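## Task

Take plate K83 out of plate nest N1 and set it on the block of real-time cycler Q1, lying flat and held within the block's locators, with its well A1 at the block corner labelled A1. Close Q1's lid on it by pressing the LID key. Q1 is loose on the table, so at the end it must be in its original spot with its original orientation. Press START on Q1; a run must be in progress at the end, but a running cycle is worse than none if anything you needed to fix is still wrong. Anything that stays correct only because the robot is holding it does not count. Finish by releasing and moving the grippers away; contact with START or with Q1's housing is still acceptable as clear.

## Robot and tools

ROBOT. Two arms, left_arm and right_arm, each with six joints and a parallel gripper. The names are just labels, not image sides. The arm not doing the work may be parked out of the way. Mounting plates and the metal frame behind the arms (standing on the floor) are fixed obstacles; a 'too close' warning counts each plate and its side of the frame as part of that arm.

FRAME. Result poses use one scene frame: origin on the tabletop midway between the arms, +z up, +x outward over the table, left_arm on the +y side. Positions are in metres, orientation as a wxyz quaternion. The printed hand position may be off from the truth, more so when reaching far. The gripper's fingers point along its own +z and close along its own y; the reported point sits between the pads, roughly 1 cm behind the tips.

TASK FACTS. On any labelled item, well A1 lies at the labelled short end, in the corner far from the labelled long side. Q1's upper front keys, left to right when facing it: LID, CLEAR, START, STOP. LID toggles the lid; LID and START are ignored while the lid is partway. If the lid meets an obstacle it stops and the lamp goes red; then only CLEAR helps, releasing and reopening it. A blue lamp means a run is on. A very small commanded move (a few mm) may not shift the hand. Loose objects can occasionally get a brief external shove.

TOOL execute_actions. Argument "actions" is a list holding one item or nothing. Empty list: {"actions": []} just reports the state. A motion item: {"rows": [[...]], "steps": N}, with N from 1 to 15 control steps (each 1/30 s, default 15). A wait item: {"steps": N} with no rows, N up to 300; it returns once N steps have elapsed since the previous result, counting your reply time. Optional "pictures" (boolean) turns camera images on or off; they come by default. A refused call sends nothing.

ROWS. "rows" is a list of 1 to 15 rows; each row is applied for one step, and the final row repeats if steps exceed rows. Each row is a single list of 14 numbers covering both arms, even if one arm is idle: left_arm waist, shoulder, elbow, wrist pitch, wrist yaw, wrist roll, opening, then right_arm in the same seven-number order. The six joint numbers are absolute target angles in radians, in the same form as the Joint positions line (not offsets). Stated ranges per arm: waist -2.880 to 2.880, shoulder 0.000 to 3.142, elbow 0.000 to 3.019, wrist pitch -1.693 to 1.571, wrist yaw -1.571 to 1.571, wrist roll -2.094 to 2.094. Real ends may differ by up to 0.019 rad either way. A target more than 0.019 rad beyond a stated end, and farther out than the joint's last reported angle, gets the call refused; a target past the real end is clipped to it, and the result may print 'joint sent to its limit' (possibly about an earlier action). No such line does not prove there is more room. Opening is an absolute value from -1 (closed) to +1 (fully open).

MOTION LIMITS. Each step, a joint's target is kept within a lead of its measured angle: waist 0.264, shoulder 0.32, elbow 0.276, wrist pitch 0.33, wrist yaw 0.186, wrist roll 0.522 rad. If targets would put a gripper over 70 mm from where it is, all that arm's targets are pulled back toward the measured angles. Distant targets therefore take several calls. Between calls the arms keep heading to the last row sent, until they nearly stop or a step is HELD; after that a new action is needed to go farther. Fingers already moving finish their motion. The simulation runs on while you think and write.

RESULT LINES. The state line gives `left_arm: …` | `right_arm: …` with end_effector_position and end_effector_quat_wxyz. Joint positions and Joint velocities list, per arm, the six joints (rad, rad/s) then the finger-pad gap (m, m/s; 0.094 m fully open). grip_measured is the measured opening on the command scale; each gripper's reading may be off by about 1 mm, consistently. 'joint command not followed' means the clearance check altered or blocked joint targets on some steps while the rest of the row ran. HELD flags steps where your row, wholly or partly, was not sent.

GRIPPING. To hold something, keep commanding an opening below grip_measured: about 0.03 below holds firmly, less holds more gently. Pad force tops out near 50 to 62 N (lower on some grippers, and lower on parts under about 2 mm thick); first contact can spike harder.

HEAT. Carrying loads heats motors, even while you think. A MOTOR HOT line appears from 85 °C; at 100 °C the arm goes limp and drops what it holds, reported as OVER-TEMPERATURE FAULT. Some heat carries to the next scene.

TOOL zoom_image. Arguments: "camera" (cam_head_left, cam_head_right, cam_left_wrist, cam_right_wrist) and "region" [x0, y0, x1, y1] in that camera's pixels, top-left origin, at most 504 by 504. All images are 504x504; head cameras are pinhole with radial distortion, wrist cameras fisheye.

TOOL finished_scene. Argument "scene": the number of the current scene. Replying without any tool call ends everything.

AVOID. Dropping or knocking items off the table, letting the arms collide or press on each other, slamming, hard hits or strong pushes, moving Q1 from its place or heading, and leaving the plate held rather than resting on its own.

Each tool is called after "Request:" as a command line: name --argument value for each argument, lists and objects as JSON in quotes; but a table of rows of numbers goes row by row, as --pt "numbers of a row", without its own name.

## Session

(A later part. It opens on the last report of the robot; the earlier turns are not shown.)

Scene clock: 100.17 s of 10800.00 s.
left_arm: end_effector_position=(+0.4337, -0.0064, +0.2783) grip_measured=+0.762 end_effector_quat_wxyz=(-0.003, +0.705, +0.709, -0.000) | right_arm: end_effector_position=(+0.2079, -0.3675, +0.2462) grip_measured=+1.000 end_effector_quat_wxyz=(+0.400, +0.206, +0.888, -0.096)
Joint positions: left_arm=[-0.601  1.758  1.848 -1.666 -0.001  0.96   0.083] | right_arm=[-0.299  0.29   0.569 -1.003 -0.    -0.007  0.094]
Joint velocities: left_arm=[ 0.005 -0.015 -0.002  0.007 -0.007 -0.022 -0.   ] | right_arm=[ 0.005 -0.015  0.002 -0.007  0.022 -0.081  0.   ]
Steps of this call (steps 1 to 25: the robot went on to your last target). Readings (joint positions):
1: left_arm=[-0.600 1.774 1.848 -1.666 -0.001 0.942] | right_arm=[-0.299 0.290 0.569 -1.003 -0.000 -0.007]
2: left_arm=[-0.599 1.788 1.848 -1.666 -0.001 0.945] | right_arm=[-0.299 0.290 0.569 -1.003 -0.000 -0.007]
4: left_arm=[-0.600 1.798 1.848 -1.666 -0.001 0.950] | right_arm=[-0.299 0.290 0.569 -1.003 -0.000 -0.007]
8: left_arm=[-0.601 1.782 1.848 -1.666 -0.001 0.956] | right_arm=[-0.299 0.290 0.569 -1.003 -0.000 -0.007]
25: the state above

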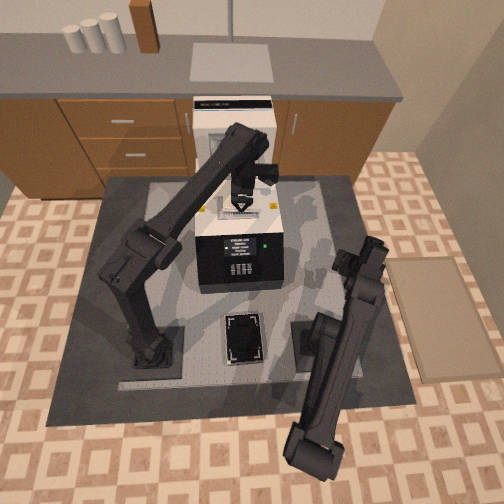

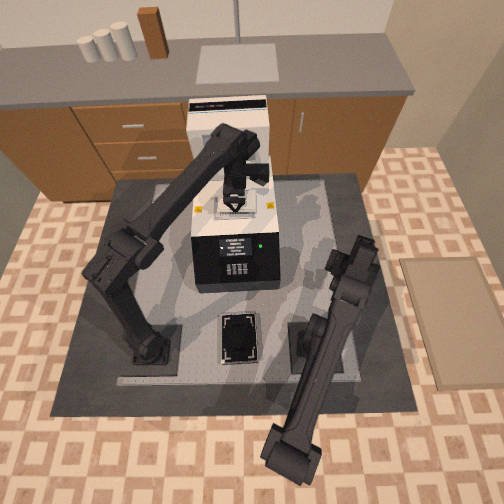

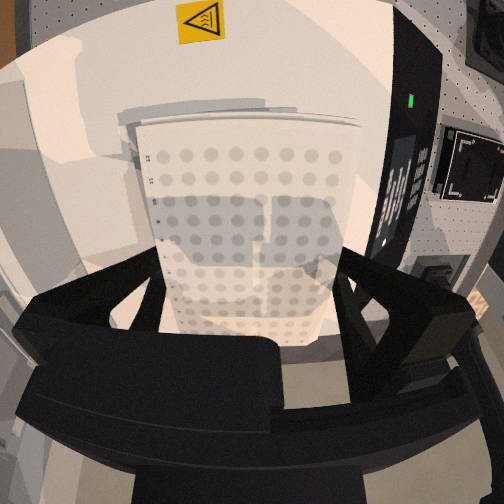

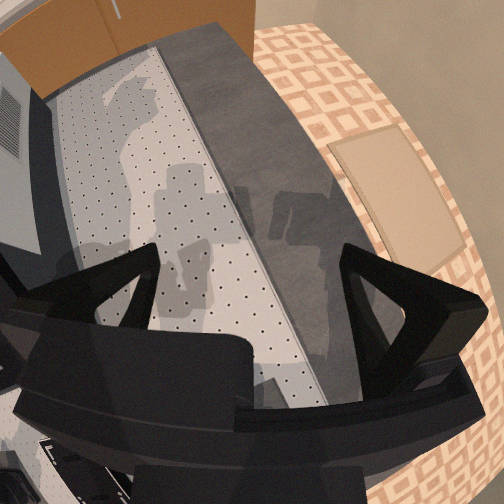

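Request:
execute_actions --actions '[{"rows":[[-0.61,1.74,1.89,-1.665,0,0.97,0.745,0.2,0.27,0.44,-0.22,0,0,1]],"steps":15}]' --pictures false

Request:
execute_actions --actions '[{"rows":[[-0.61,1.74,1.89,-1.665,0,0.97,0.745,0.7,0.27,0.44,-0.22,0,0,1]],"steps":15}]'

Request:
zoom_image --camera "cam_right_wrist" --region '[130, 80, 380, 280]'

Scene clock: 105.07 s of 10800.00 s.
left_arm: end_effector_position=(+0.4337, -0.0064, +0.2783) grip_measured=+0.762 end_effector_quat_wxyz=(-0.003, +0.705, +0.709, -0.000) | right_arm: end_effector_position=(+0.3011, -0.2505, +0.3259) grip_measured=+1.000 end_effector_quat_wxyz=(+0.668, -0.020, +0.744, +0.015)
Joint positions: left_arm=[-0.601  1.758  1.848 -1.666 -0.001  0.96   0.083] | right_arm=[ 0.211  0.276  0.416 -0.247 -0.002 -0.005  0.094]
Joint velocities: left_arm=[-0.005 -0.005 -0.012  0.007  0.007  0.066  0.001] | right_arm=[-0.015 -0.015  0.002  0.002 -0.007  0.037  0.   ]
Steps of this call (steps 1 to 15: the robot went on to your last target; steps 16 to 90: nothing new was sent; then 1.40 s passed at rest; steps 91 to 105: all 15 steps of this action). Readings (joint positions):
91: left_arm=[-0.601 1.758 1.848 -1.666 -0.001 0.960] | right_arm=[-0.274 0.286 0.547 -0.934 0.007 -0.005]
92: left_arm=[-0.601 1.758 1.848 -1.666 -0.001 0.960] | right_arm=[-0.208 0.281 0.512 -0.819 0.008 -0.005]
94: left_arm=[-0.601 1.758 1.848 -1.666 -0.001 0.960] | right_arm=[-0.031 0.278 0.447 -0.611 0.006 -0.005]
98: left_arm=[-0.601 1.758 1.848 -1.666 -0.001 0.960] | right_arm=[0.223 0.278 0.415 -0.307 -0.004 -0.005]
105: the state above

Scene clock: 105.57 s of 10800.00 s.
left_arm: end_effector_position=(+0.4337, -0.0064, +0.2783) grip_measured=+0.762 end_effector_quat_wxyz=(-0.003, +0.705, +0.709, -0.000) | right_arm: end_effector_position=(+0.2579, -0.1091, +0.3259) grip_measured=+1.000 end_effector_quat_wxyz=(+0.643, -0.203, +0.716, +0.180)
Joint positions: left_arm=[-0.601  1.758  1.848 -1.666 -0.001  0.96   0.083] | right_arm=[ 0.711  0.276  0.416 -0.247 -0.002 -0.004  0.094]
Joint velocities: left_arm=[-0.005 -0.005 -0.007 -0.022 -0.022  0.022 -0.002] | right_arm=[-0.024 -0.015 -0.002  0.007 -0.007 -0.022  0.   ]
Steps of this call (steps 1 to 15: all 15 steps of this action). Readings (joint positions):
1: left_arm=[-0.601 1.758 1.848 -1.666 -0.001 0.960] | right_arm=[0.236 0.276 0.416 -0.247 0.008 -0.004]
2: left_arm=[-0.601 1.758 1.848 -1.666 -0.001 0.960] | right_arm=[0.300 0.276 0.416 -0.247 0.008 -0.004]
4: left_arm=[-0.601 1.758 1.848 -1.666 -0.001 0.960] | right_arm=[0.477 0.276 0.416 -0.247 0.005 -0.004]
8: left_arm=[-0.601 1.758 1.848 -1.666 -0.001 0.960] | right_arm=[0.726 0.276 0.416 -0.247 -0.005 -0.004]
15: the state above

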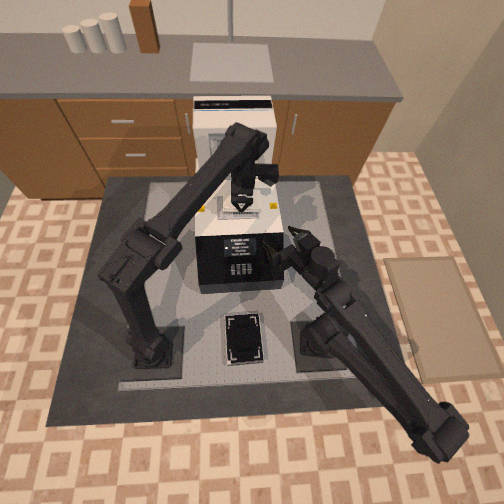

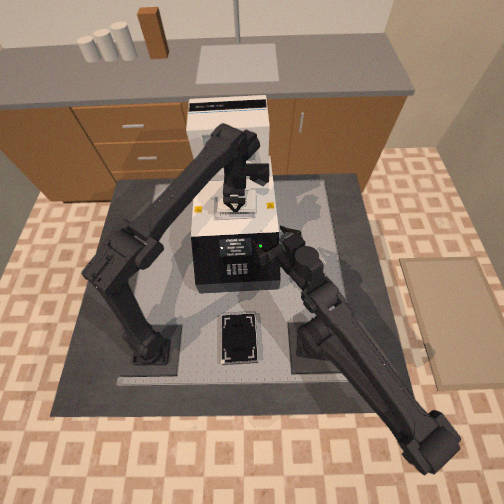

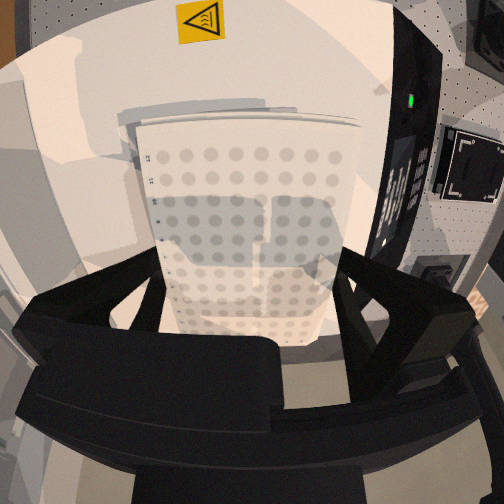

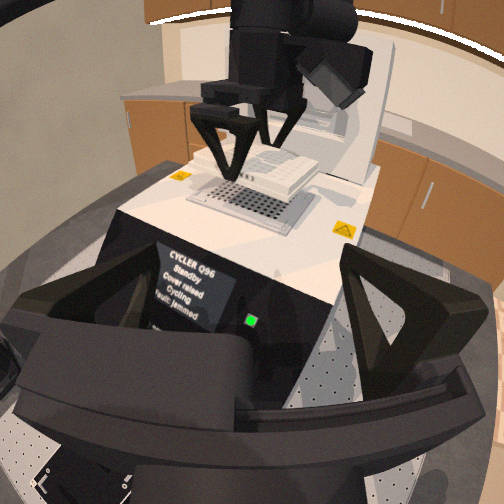

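Region (130, 80, 380, 280) of cam_right_wrist's 504x504 image, scaled by 2.016, with more detail than that image has; it fills the top 403 rows of this view, and the rest is white.

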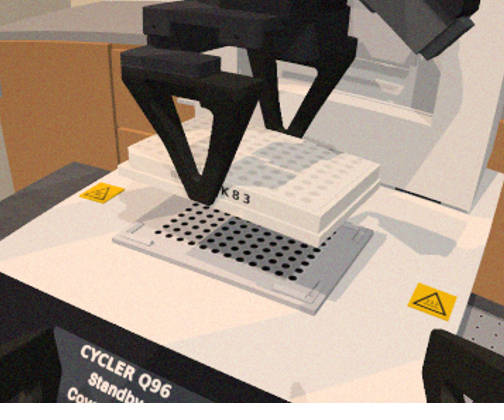

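Request:
execute_actions --actions '[{"rows":[[-0.61,1.74,1.83,-1.63,0,0.97,0.745,0.7,0.27,0.44,-0.22,0,0,1],[-0.61,1.74,1.81,-1.61,0,0.97,0.745,0.7,0.27,0.44,-0.22,0,0,1],[-0.61,1.74,1.785,-1.575,0,0.97,0.745,0.7,0.27,0.44,-0.22,0,0,1]],"steps":15}]'

Request:
zoom_image --camera "cam_right_wrist" --region '[170, 130, 330, 250]'

Request:
zoom_image --camera "cam_head_left" --region '[190, 170, 290, 240]'

Scene clock: 109.13 s of 10800.00 s.
left_arm: end_effector_position=(+0.4347, -0.0070, +0.2554) grip_measured=+0.762 end_effector_quat_wxyz=(+0.002, +0.705, +0.709, +0.001) | right_arm: end_effector_position=(+0.2579, -0.1092, +0.3259) grip_measured=+1.000 end_effector_quat_wxyz=(+0.643, -0.203, +0.716, +0.180)
Joint positions: left_arm=[-0.601  1.751  1.778 -1.594 -0.001  0.96   0.083] | right_arm=[ 0.711  0.276  0.416 -0.247 -0.002 -0.004  0.094]
Joint velocities: left_arm=[ 0.005  0.005  0.002 -0.007 -0.037  0.022 -0.001] | right_arm=[-0.005 -0.015  0.002 -0.002 -0.066 -0.007  0.   ]
Steps of this call (steps 1 to 15: the robot went on to your last target; steps 16 to 90: nothing new was sent; then 0.07 s passed at rest; steps 91 to 105: all 15 steps of this action). Readings (joint positions):
91: left_arm=[-0.601 1.758 1.845 -1.661 -0.001 0.960] | right_arm=[0.711 0.276 0.416 -0.247 -0.002 -0.004]
92: left_arm=[-0.601 1.756 1.837 -1.651 -0.001 0.960] | right_arm=[0.711 0.276 0.416 -0.247 -0.002 -0.004]
94: left_arm=[-0.601 1.751 1.808 -1.617 -0.001 0.960] | right_arm=[0.711 0.276 0.416 -0.247 -0.002 -0.004]
98: left_arm=[-0.601 1.751 1.779 -1.597 -0.001 0.960] | right_arm=[0.711 0.276 0.416 -0.247 -0.002 -0.004]
105: the state above

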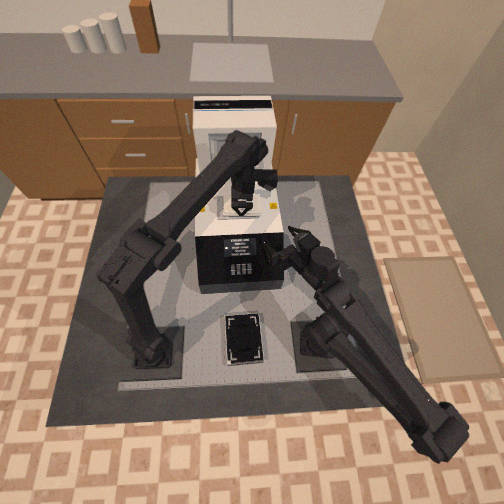

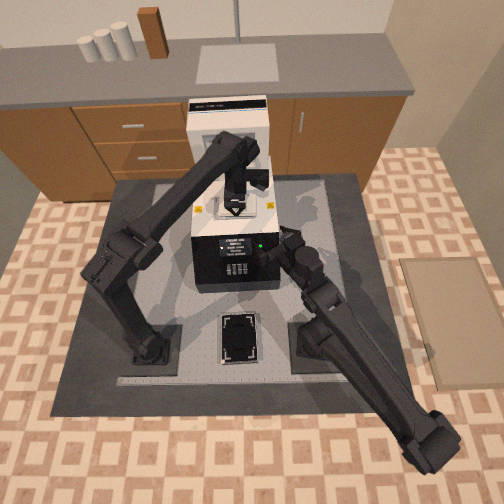

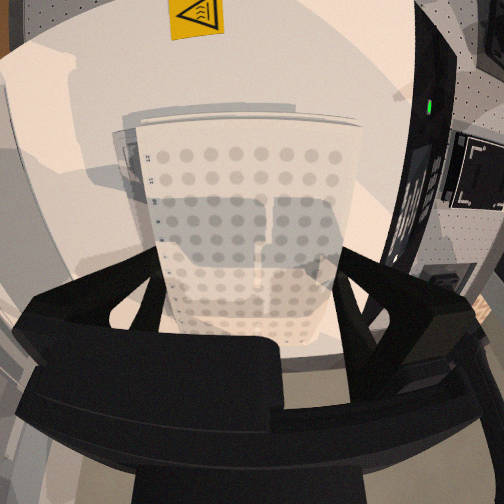

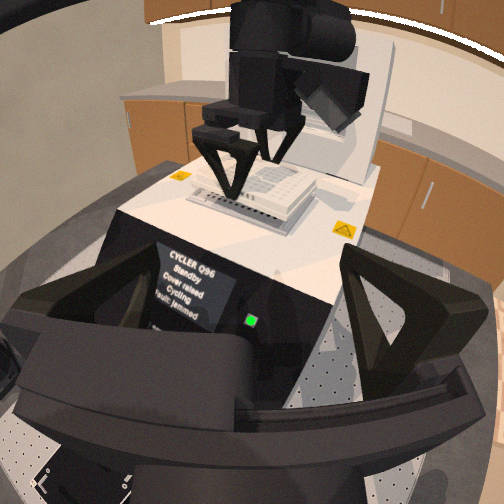

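Region (170, 130, 330, 250) of cam_right_wrist's 504x504 image, scaled by 3.150, with more detail than that image has; it fills the top 378 rows of this view, and the rest is white.

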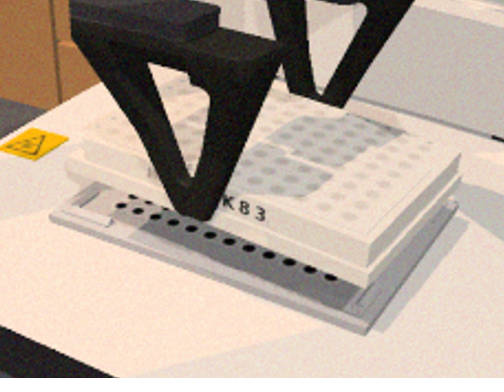

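Region (190, 170, 290, 240) of cam_head_left's 504x504 image, scaled by 5.040, with more detail than that image has; it fills the top 353 rows of this view, and the rest is white.

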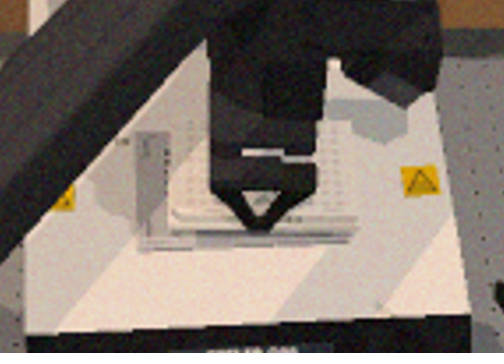

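Request:
execute_actions --actions '[{"rows":[[-0.568,1.74,1.765,-1.56,0,1.0,0.745,0.7,0.27,0.44,-0.22,0,0,1]],"steps":15}]'

Request:
zoom_image --camera "cam_right_wrist" --region '[170, 130, 330, 250]'

Request:
zoom_image --camera "cam_head_left" --region '[190, 170, 290, 240]'

Request:
zoom_image --camera "cam_left_wrist" --region '[80, 60, 420, 280]'

Scene clock: 114.17 s of 10800.00 s.
left_arm: end_effector_position=(+0.4437, +0.0060, +0.2499) grip_measured=+0.762 end_effector_quat_wxyz=(+0.002, +0.705, +0.709, +0.001) | right_arm: end_effector_position=(+0.2579, -0.1092, +0.3259) grip_measured=+1.000 end_effector_quat_wxyz=(+0.643, -0.203, +0.716, +0.180)
Joint positions: left_arm=[-0.572  1.751  1.764 -1.578 -0.001  0.988  0.083] | right_arm=[ 0.711  0.276  0.416 -0.247 -0.002 -0.004  0.094]
Joint velocities: left_arm=[-0.015 -0.015  0.002  0.002  0.022 -0.007 -0.001] | right_arm=[-0.005  0.005  0.002 -0.012 -0.081  0.022  0.   ]
Steps of this call (steps 1 to 15: the robot went on to your last target; steps 16 to 90: nothing new was sent; then 1.53 s passed at rest; steps 91 to 105: all 15 steps of this action). Readings (joint positions):
91: left_arm=[-0.600 1.751 1.776 -1.590 -0.001 0.965] | right_arm=[0.711 0.276 0.416 -0.247 -0.002 -0.004]
92: left_arm=[-0.597 1.751 1.774 -1.586 -0.001 0.970] | right_arm=[0.711 0.276 0.416 -0.247 -0.002 -0.004]
94: left_arm=[-0.590 1.751 1.768 -1.580 -0.001 0.977] | right_arm=[0.711 0.276 0.416 -0.247 -0.002 -0.004]
98: left_arm=[-0.574 1.751 1.764 -1.579 -0.001 0.984] | right_arm=[0.711 0.276 0.416 -0.247 -0.002 -0.004]
105: the state above

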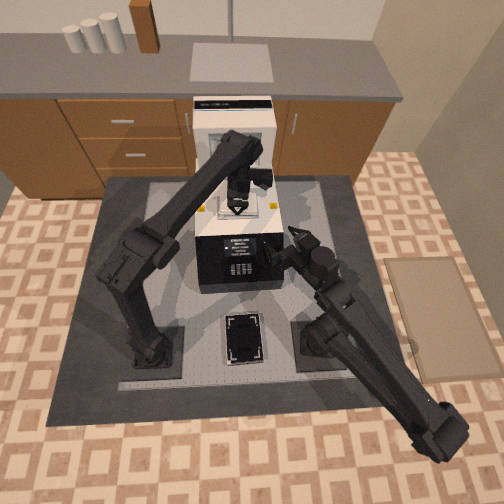

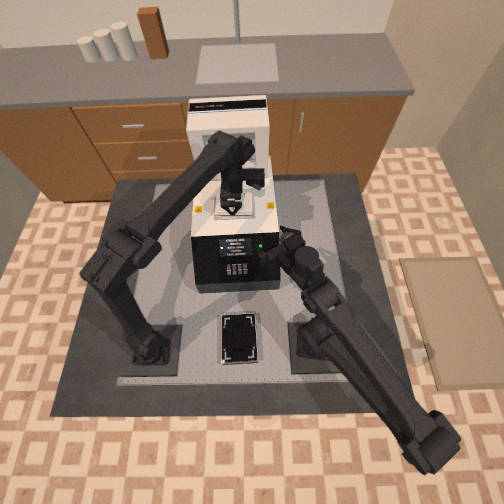

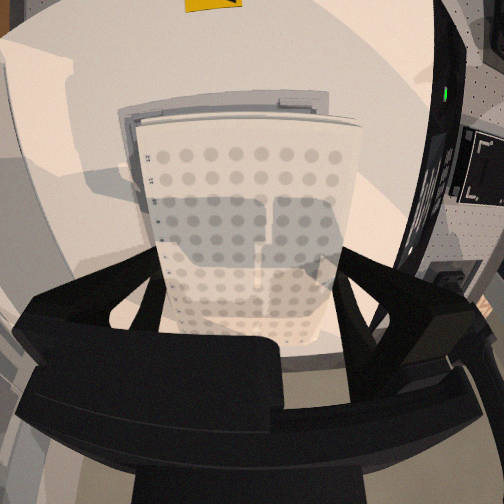

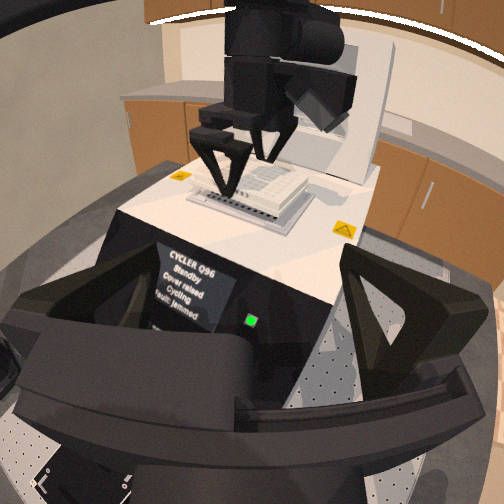

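Region (170, 130, 330, 250) of cam_right_wrist's 504x504 image, scaled by 3.150, with more detail than that image has; it fills the top 378 rows of this view, and the rest is white.

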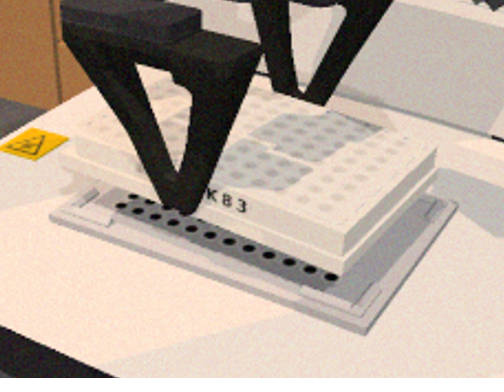

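Region (190, 170, 290, 240) of cam_head_left's 504x504 image, scaled by 5.040, with more detail than that image has; it fills the top 353 rows of this view, and the rest is white.

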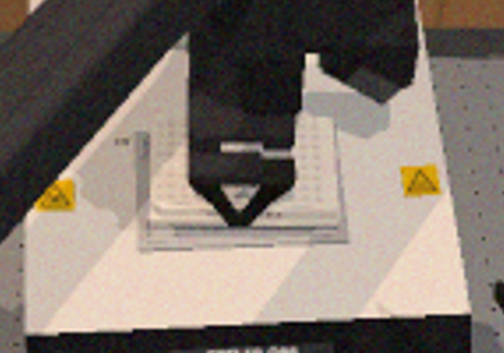

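Region (80, 60, 420, 280) of cam_left_wrist's 504x504 image, scaled by 1.482, with more detail than that image has; it fills the top 326 rows of this view, and the rest is white.

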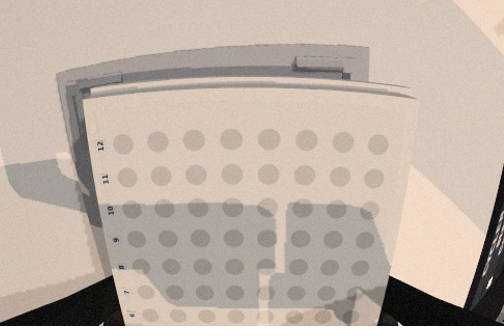

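Request:
execute_actions --actions '[{"rows":[[-0.556,1.78,1.82,-1.57,0,0.917,0.745,0.7,0.27,0.44,-0.22,0,0,1]],"steps":15}]'

Request:
zoom_image --camera "cam_right_wrist" --region '[170, 130, 330, 250]'

Request:
zoom_image --camera "cam_left_wrist" --region '[80, 60, 420, 280]'

Scene clock: 119.37 s of 10800.00 s.
left_arm: end_effector_position=(+0.4478, +0.0071, +0.2401) grip_measured=+0.762 end_effector_quat_wxyz=(-0.007, +0.682, +0.731, -0.001) | right_arm: end_effector_position=(+0.2579, -0.1092, +0.3259) grip_measured=+1.000 end_effector_quat_wxyz=(+0.643, -0.203, +0.716, +0.180)
Joint positions: left_arm=[-0.566  1.771  1.766 -1.578 -0.001  0.93   0.083] | right_arm=[ 0.711  0.276  0.416 -0.247 -0.002 -0.004  0.094]
Joint velocities: left_arm=[ 0.005 -0.005 -0.017 -0.012 -0.022 -0.037  0.   ] | right_arm=[-0.015 -0.005  0.002 -0.002 -0.051 -0.095  0.   ]
Steps of this call (steps 1 to 15: the robot went on to your last target; steps 16 to 90: nothing new was sent; then 1.70 s passed at rest; steps 91 to 105: all 15 steps of this action). Readings (joint positions):
91: left_arm=[-0.572 1.752 1.764 -1.578 -0.001 0.979] | right_arm=[0.711 0.276 0.416 -0.247 -0.002 -0.004]
92: left_arm=[-0.571 1.754 1.765 -1.578 -0.001 0.969] | right_arm=[0.711 0.276 0.416 -0.247 -0.002 -0.004]
94: left_arm=[-0.570 1.758 1.766 -1.578 -0.001 0.954] | right_arm=[0.711 0.276 0.416 -0.247 -0.002 -0.004]
98: left_arm=[-0.566 1.768 1.766 -1.578 -0.001 0.938] | right_arm=[0.711 0.276 0.416 -0.247 -0.002 -0.004]
105: the state above

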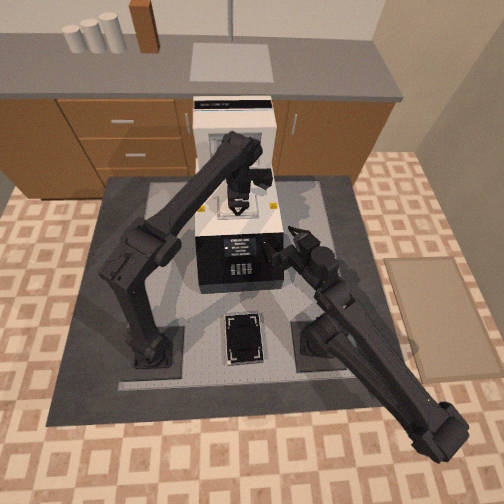

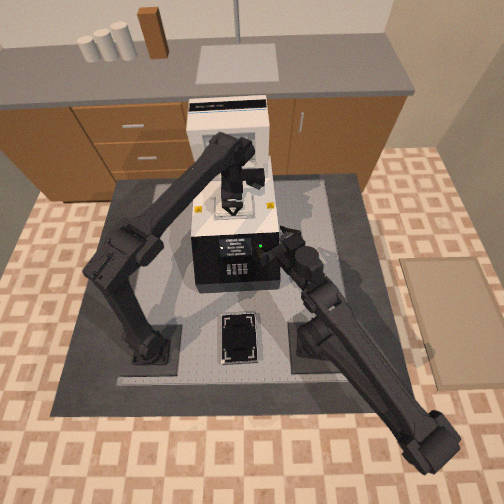

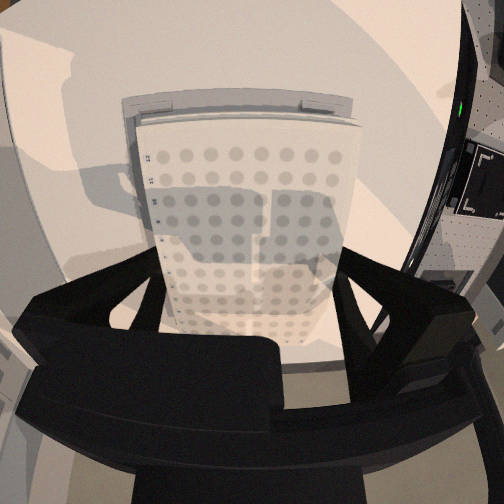

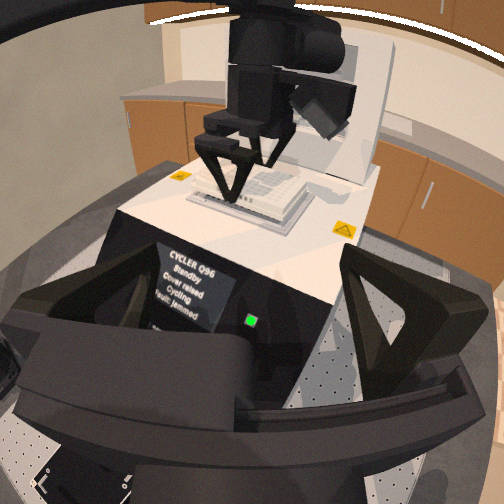

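Region (170, 130, 330, 250) of cam_right_wrist's 504x504 image, scaled by 3.150, with more detail than that image has; it fills the top 378 rows of this view, and the rest is white.

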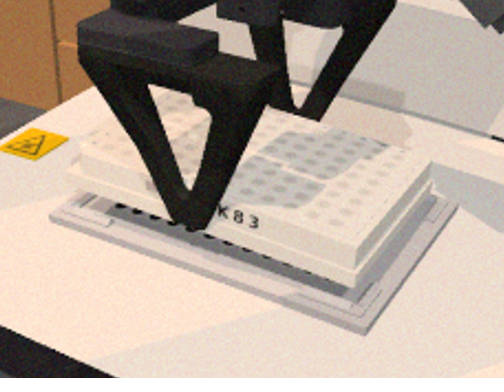

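Region (80, 60, 420, 280) of cam_left_wrist's 504x504 image, scaled by 1.482, with more detail than that image has; it fills the top 326 rows of this view, and the rest is white.

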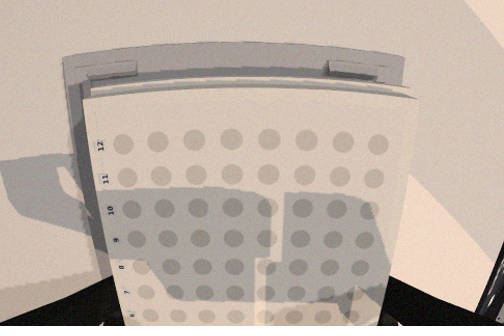

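Request:
execute_actions --actions '[{"rows":[[-0.553,1.765,1.80,-1.535,0,0.92,0.745,0.7,0.27,0.44,-0.22,0,0,1]],"steps":15}]'

Request:
zoom_image --camera "cam_right_wrist" --region '[170, 130, 330, 250]'

Request:
zoom_image --camera "cam_left_wrist" --region '[80, 60, 420, 280]'

Scene clock: 122.57 s of 10800.00 s.
left_arm: end_effector_position=(+0.4535, +0.0049, +0.2401) grip_measured=+0.762 end_effector_quat_wxyz=(+0.005, +0.680, +0.733, +0.001) | right_arm: end_effector_position=(+0.2579, -0.1092, +0.3259) grip_measured=+1.000 end_effector_quat_wxyz=(+0.643, -0.203, +0.716, +0.180)
Joint positions: left_arm=[-0.564  1.771  1.766 -1.554 -0.001  0.928  0.083] | right_arm=[ 0.711  0.276  0.416 -0.247 -0.002 -0.004  0.094]
Joint velocities: left_arm=[-0.015  0.005 -0.002 -0.007 -0.007 -0.007 -0.   ] | right_arm=[-0.005 -0.005  0.007  0.022 -0.051 -0.007  0.   ]
Steps of this call (steps 1 to 15: the robot went on to your last target; steps 16 to 81: nothing new was sent; steps 82 to 96: all 15 steps of this action). Readings (joint positions):
82: left_arm=[-0.566 1.771 1.766 -1.574 -0.001 0.928] | right_arm=[0.711 0.276 0.416 -0.247 -0.002 -0.004]
83: left_arm=[-0.566 1.771 1.766 -1.566 -0.001 0.928] | right_arm=[0.711 0.276 0.416 -0.247 -0.002 -0.004]
85: left_arm=[-0.565 1.771 1.766 -1.557 -0.001 0.928] | right_arm=[0.711 0.276 0.416 -0.247 -0.002 -0.004]
89: left_arm=[-0.564 1.771 1.766 -1.554 -0.001 0.928] | right_arm=[0.711 0.276 0.416 -0.247 -0.002 -0.004]
96: the state above

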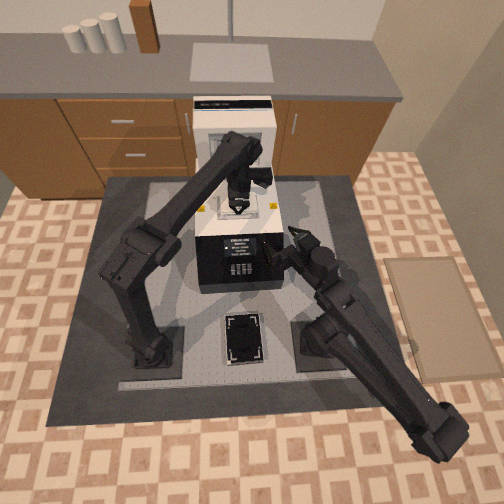

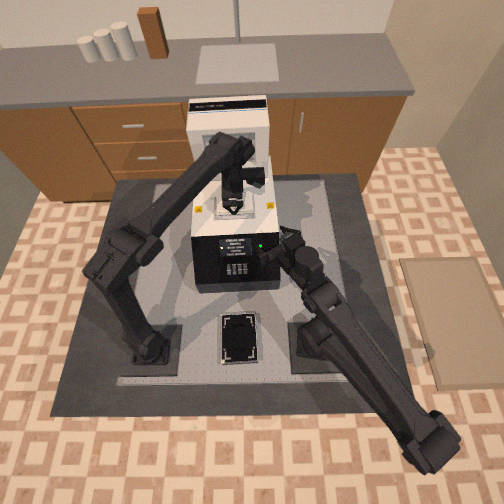

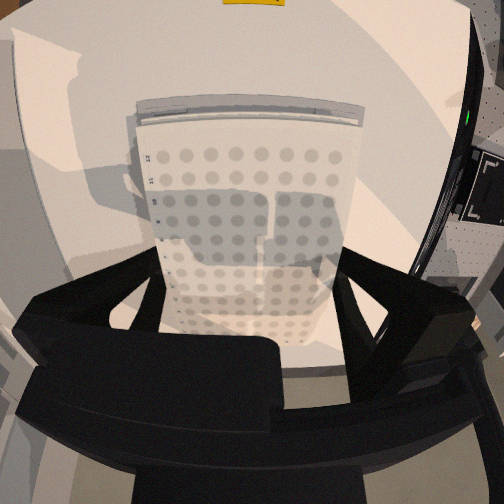

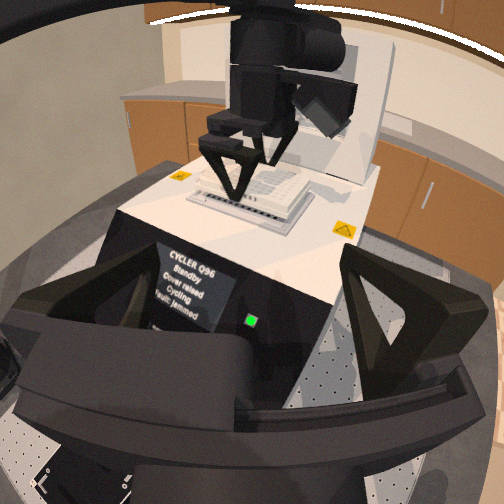

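Region (170, 130, 330, 250) of cam_right_wrist's 504x504 image, scaled by 3.150, with more detail than that image has; it fills the top 378 rows of this view, and the rest is white.

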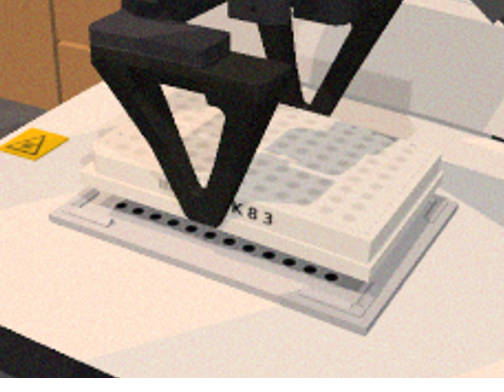

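Region (80, 60, 420, 280) of cam_left_wrist's 504x504 image, scaled by 1.482, with more detail than that image has; it fills the top 326 rows of this view, and the rest is white.

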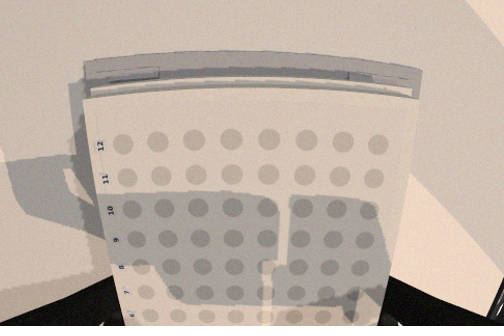

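Request:
execute_actions --actions '[{"rows":[[-0.55,1.765,1.752,-1.527,0,0.958,0.745,0.7,0.27,0.44,-0.22,0,0,1]],"steps":15}]'

Request:
zoom_image --camera "cam_right_wrist" --region '[170, 130, 330, 250]'

Request:
zoom_image --camera "cam_left_wrist" --region '[80, 60, 420, 280]'

Scene clock: 125.50 s of 10800.00 s.
left_arm: end_effector_position=(+0.4528, +0.0073, +0.2343) grip_measured=+0.762 end_effector_quat_wxyz=(+0.002, +0.686, +0.727, +0.001) | right_arm: end_effector_position=(+0.2579, -0.1092, +0.3259) grip_measured=+1.000 end_effector_quat_wxyz=(+0.643, -0.203, +0.716, +0.180)
Joint positions: left_arm=[-0.561  1.771  1.75  -1.546 -0.001  0.947  0.083] | right_arm=[ 0.711  0.276  0.416 -0.247 -0.002 -0.004  0.094]
Joint velocities: left_arm=[-0.024 -0.005 -0.002 -0.007  0.051 -0.066  0.   ] | right_arm=[-0.005 -0.005 -0.012 -0.017 -0.051  0.037  0.   ]
Steps of this call (steps 1 to 15: the robot went on to your last target; steps 16 to 73: nothing new was sent; steps 74 to 88: all 15 steps of this action). Readings (joint positions):
74: left_arm=[-0.563 1.771 1.764 -1.552 -0.001 0.931] | right_arm=[0.711 0.276 0.416 -0.247 -0.002 -0.004]
75: left_arm=[-0.563 1.771 1.761 -1.549 -0.001 0.934] | right_arm=[0.711 0.276 0.416 -0.247 -0.002 -0.004]
77: left_arm=[-0.563 1.771 1.755 -1.546 -0.001 0.939] | right_arm=[0.711 0.276 0.416 -0.247 -0.002 -0.004]
81: left_arm=[-0.561 1.771 1.750 -1.546 -0.001 0.944] | right_arm=[0.711 0.276 0.416 -0.247 -0.002 -0.004]
88: the state above

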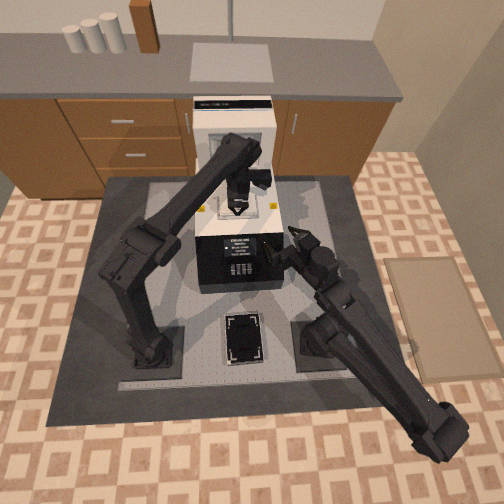

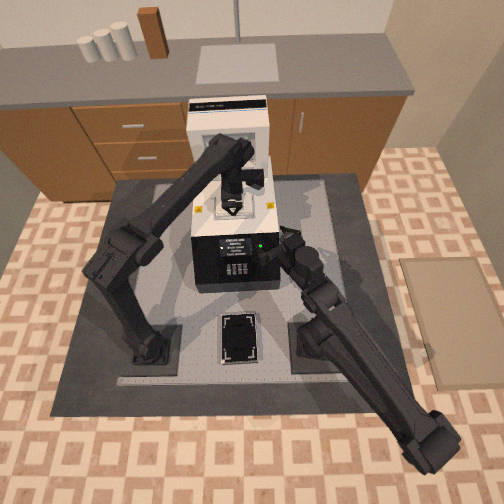

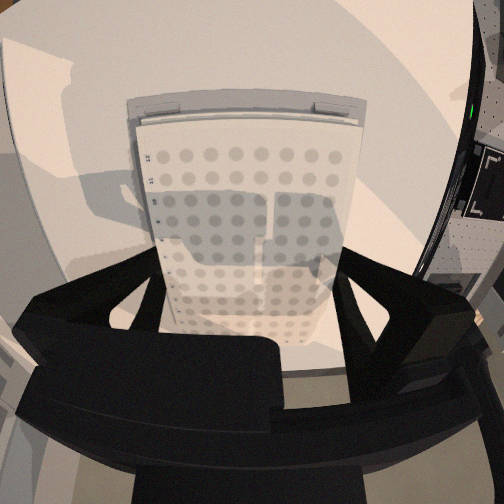

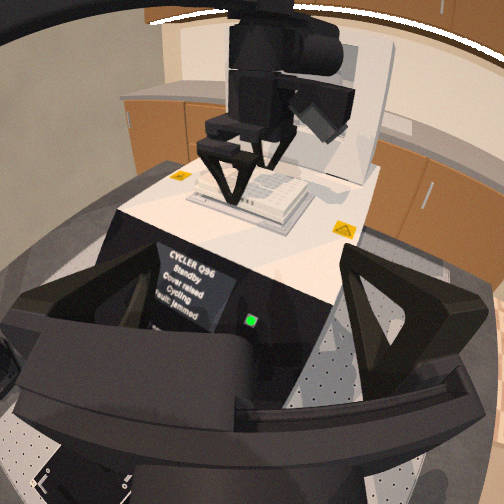

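Region (170, 130, 330, 250) of cam_right_wrist's 504x504 image, scaled by 3.150, with more detail than that image has; it fills the top 378 rows of this view, and the rest is white.

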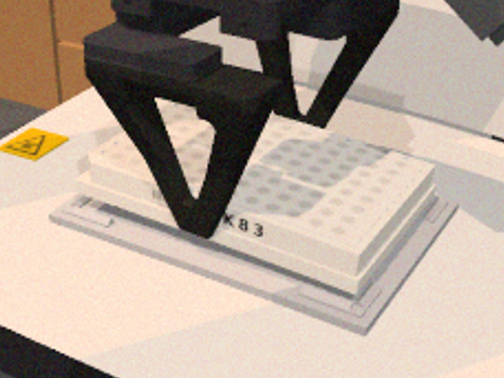

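Region (80, 60, 420, 280) of cam_left_wrist's 504x504 image, scaled by 1.482, with more detail than that image has; it fills the top 326 rows of this view, and the rest is white.

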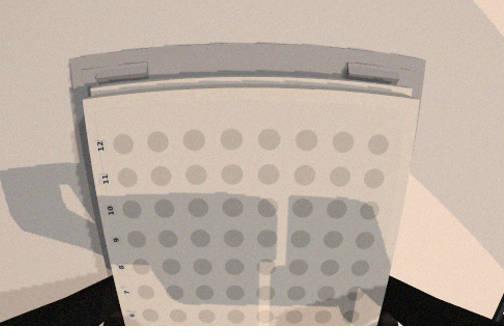

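Request:
execute_actions --actions '[{"rows":[[-0.55,1.765,1.752,-1.51,0,0.958,0.745,0.7,0.27,0.44,-0.22,0,0,1],[-0.55,1.765,1.736,-1.505,0,0.958,0.745,0.7,0.27,0.44,-0.22,0,0,1]],"steps":15}]'

Request:
zoom_image --camera "cam_right_wrist" --region '[170, 130, 330, 250]'

Request:
zoom_image --camera "cam_left_wrist" --region '[80, 60, 420, 280]'

Scene clock: 128.43 s of 10800.00 s.
left_arm: end_effector_position=(+0.4543, +0.0068, +0.2287) grip_measured=+0.762 end_effector_quat_wxyz=(+0.005, +0.686, +0.727, +0.001) | right_arm: end_effector_position=(+0.2579, -0.1092, +0.3259) grip_measured=+1.000 end_effector_quat_wxyz=(+0.643, -0.203, +0.716, +0.180)
Joint positions: left_arm=[-0.56   1.771  1.736 -1.524 -0.001  0.948  0.083] | right_arm=[ 0.711  0.276  0.416 -0.247 -0.002 -0.004  0.094]
Joint velocities: left_arm=[-0.005 -0.005 -0.007 -0.002 -0.007 -0.007  0.   ] | right_arm=[-0.015  0.015 -0.012 -0.002  0.066 -0.051  0.   ]
Steps of this call (steps 1 to 15: the robot went on to your last target; steps 16 to 73: nothing new was sent; steps 74 to 88: all 15 steps of this action). Readings (joint positions):
74: left_arm=[-0.561 1.771 1.750 -1.543 -0.001 0.948] | right_arm=[0.711 0.276 0.416 -0.247 -0.002 -0.004]
75: left_arm=[-0.561 1.771 1.748 -1.536 -0.001 0.948] | right_arm=[0.711 0.276 0.416 -0.247 -0.002 -0.004]
77: left_arm=[-0.561 1.771 1.743 -1.527 -0.001 0.948] | right_arm=[0.711 0.276 0.416 -0.247 -0.002 -0.004]
81: left_arm=[-0.560 1.771 1.736 -1.524 -0.001 0.948] | right_arm=[0.711 0.276 0.416 -0.247 -0.002 -0.004]
88: the state above

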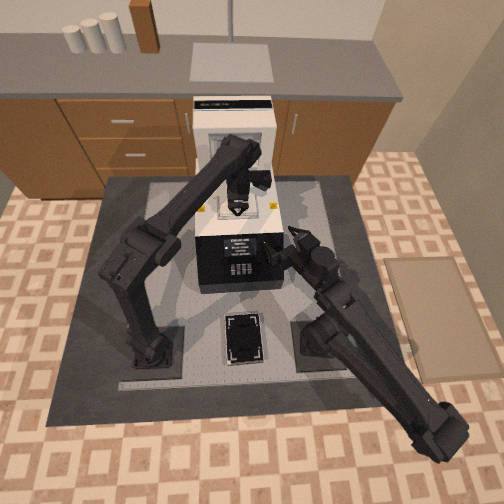

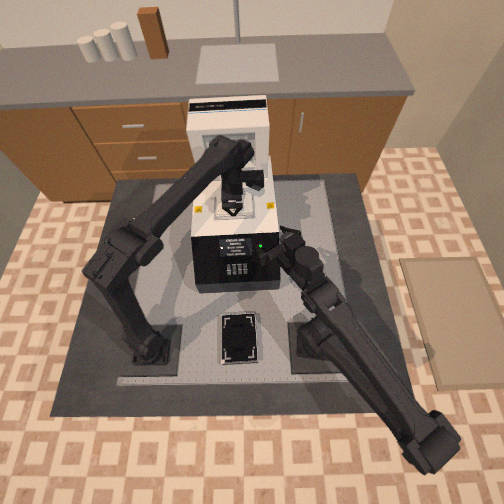

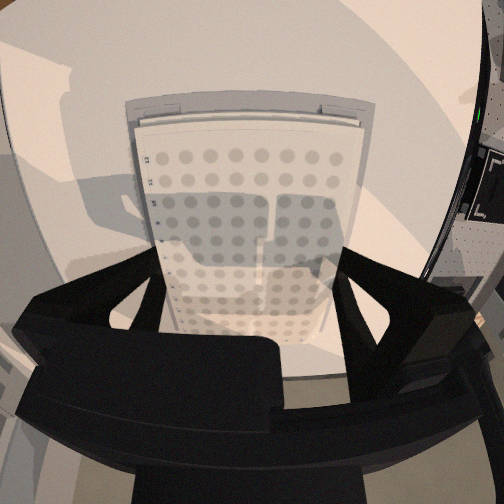

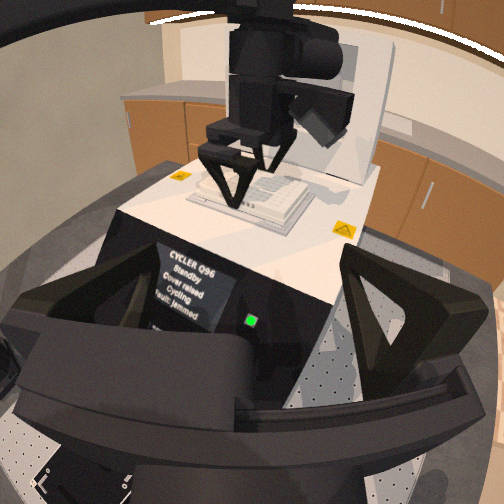

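Region (170, 130, 330, 250) of cam_right_wrist's 504x504 image, scaled by 3.150, with more detail than that image has; it fills the top 378 rows of this view, and the rest is white.

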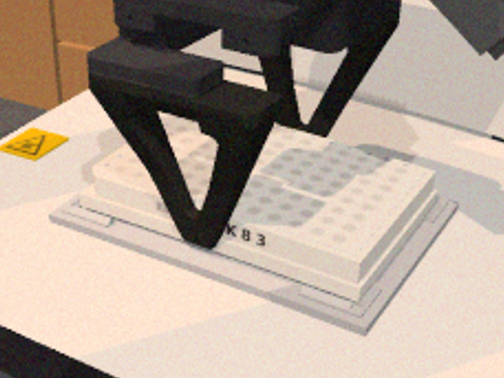

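Region (80, 60, 420, 280) of cam_left_wrist's 504x504 image, scaled by 1.482, with more detail than that image has; it fills the top 326 rows of this view, and the rest is white.

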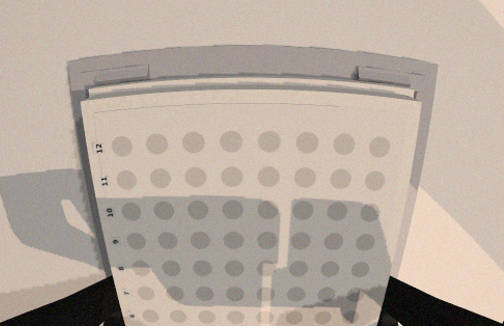

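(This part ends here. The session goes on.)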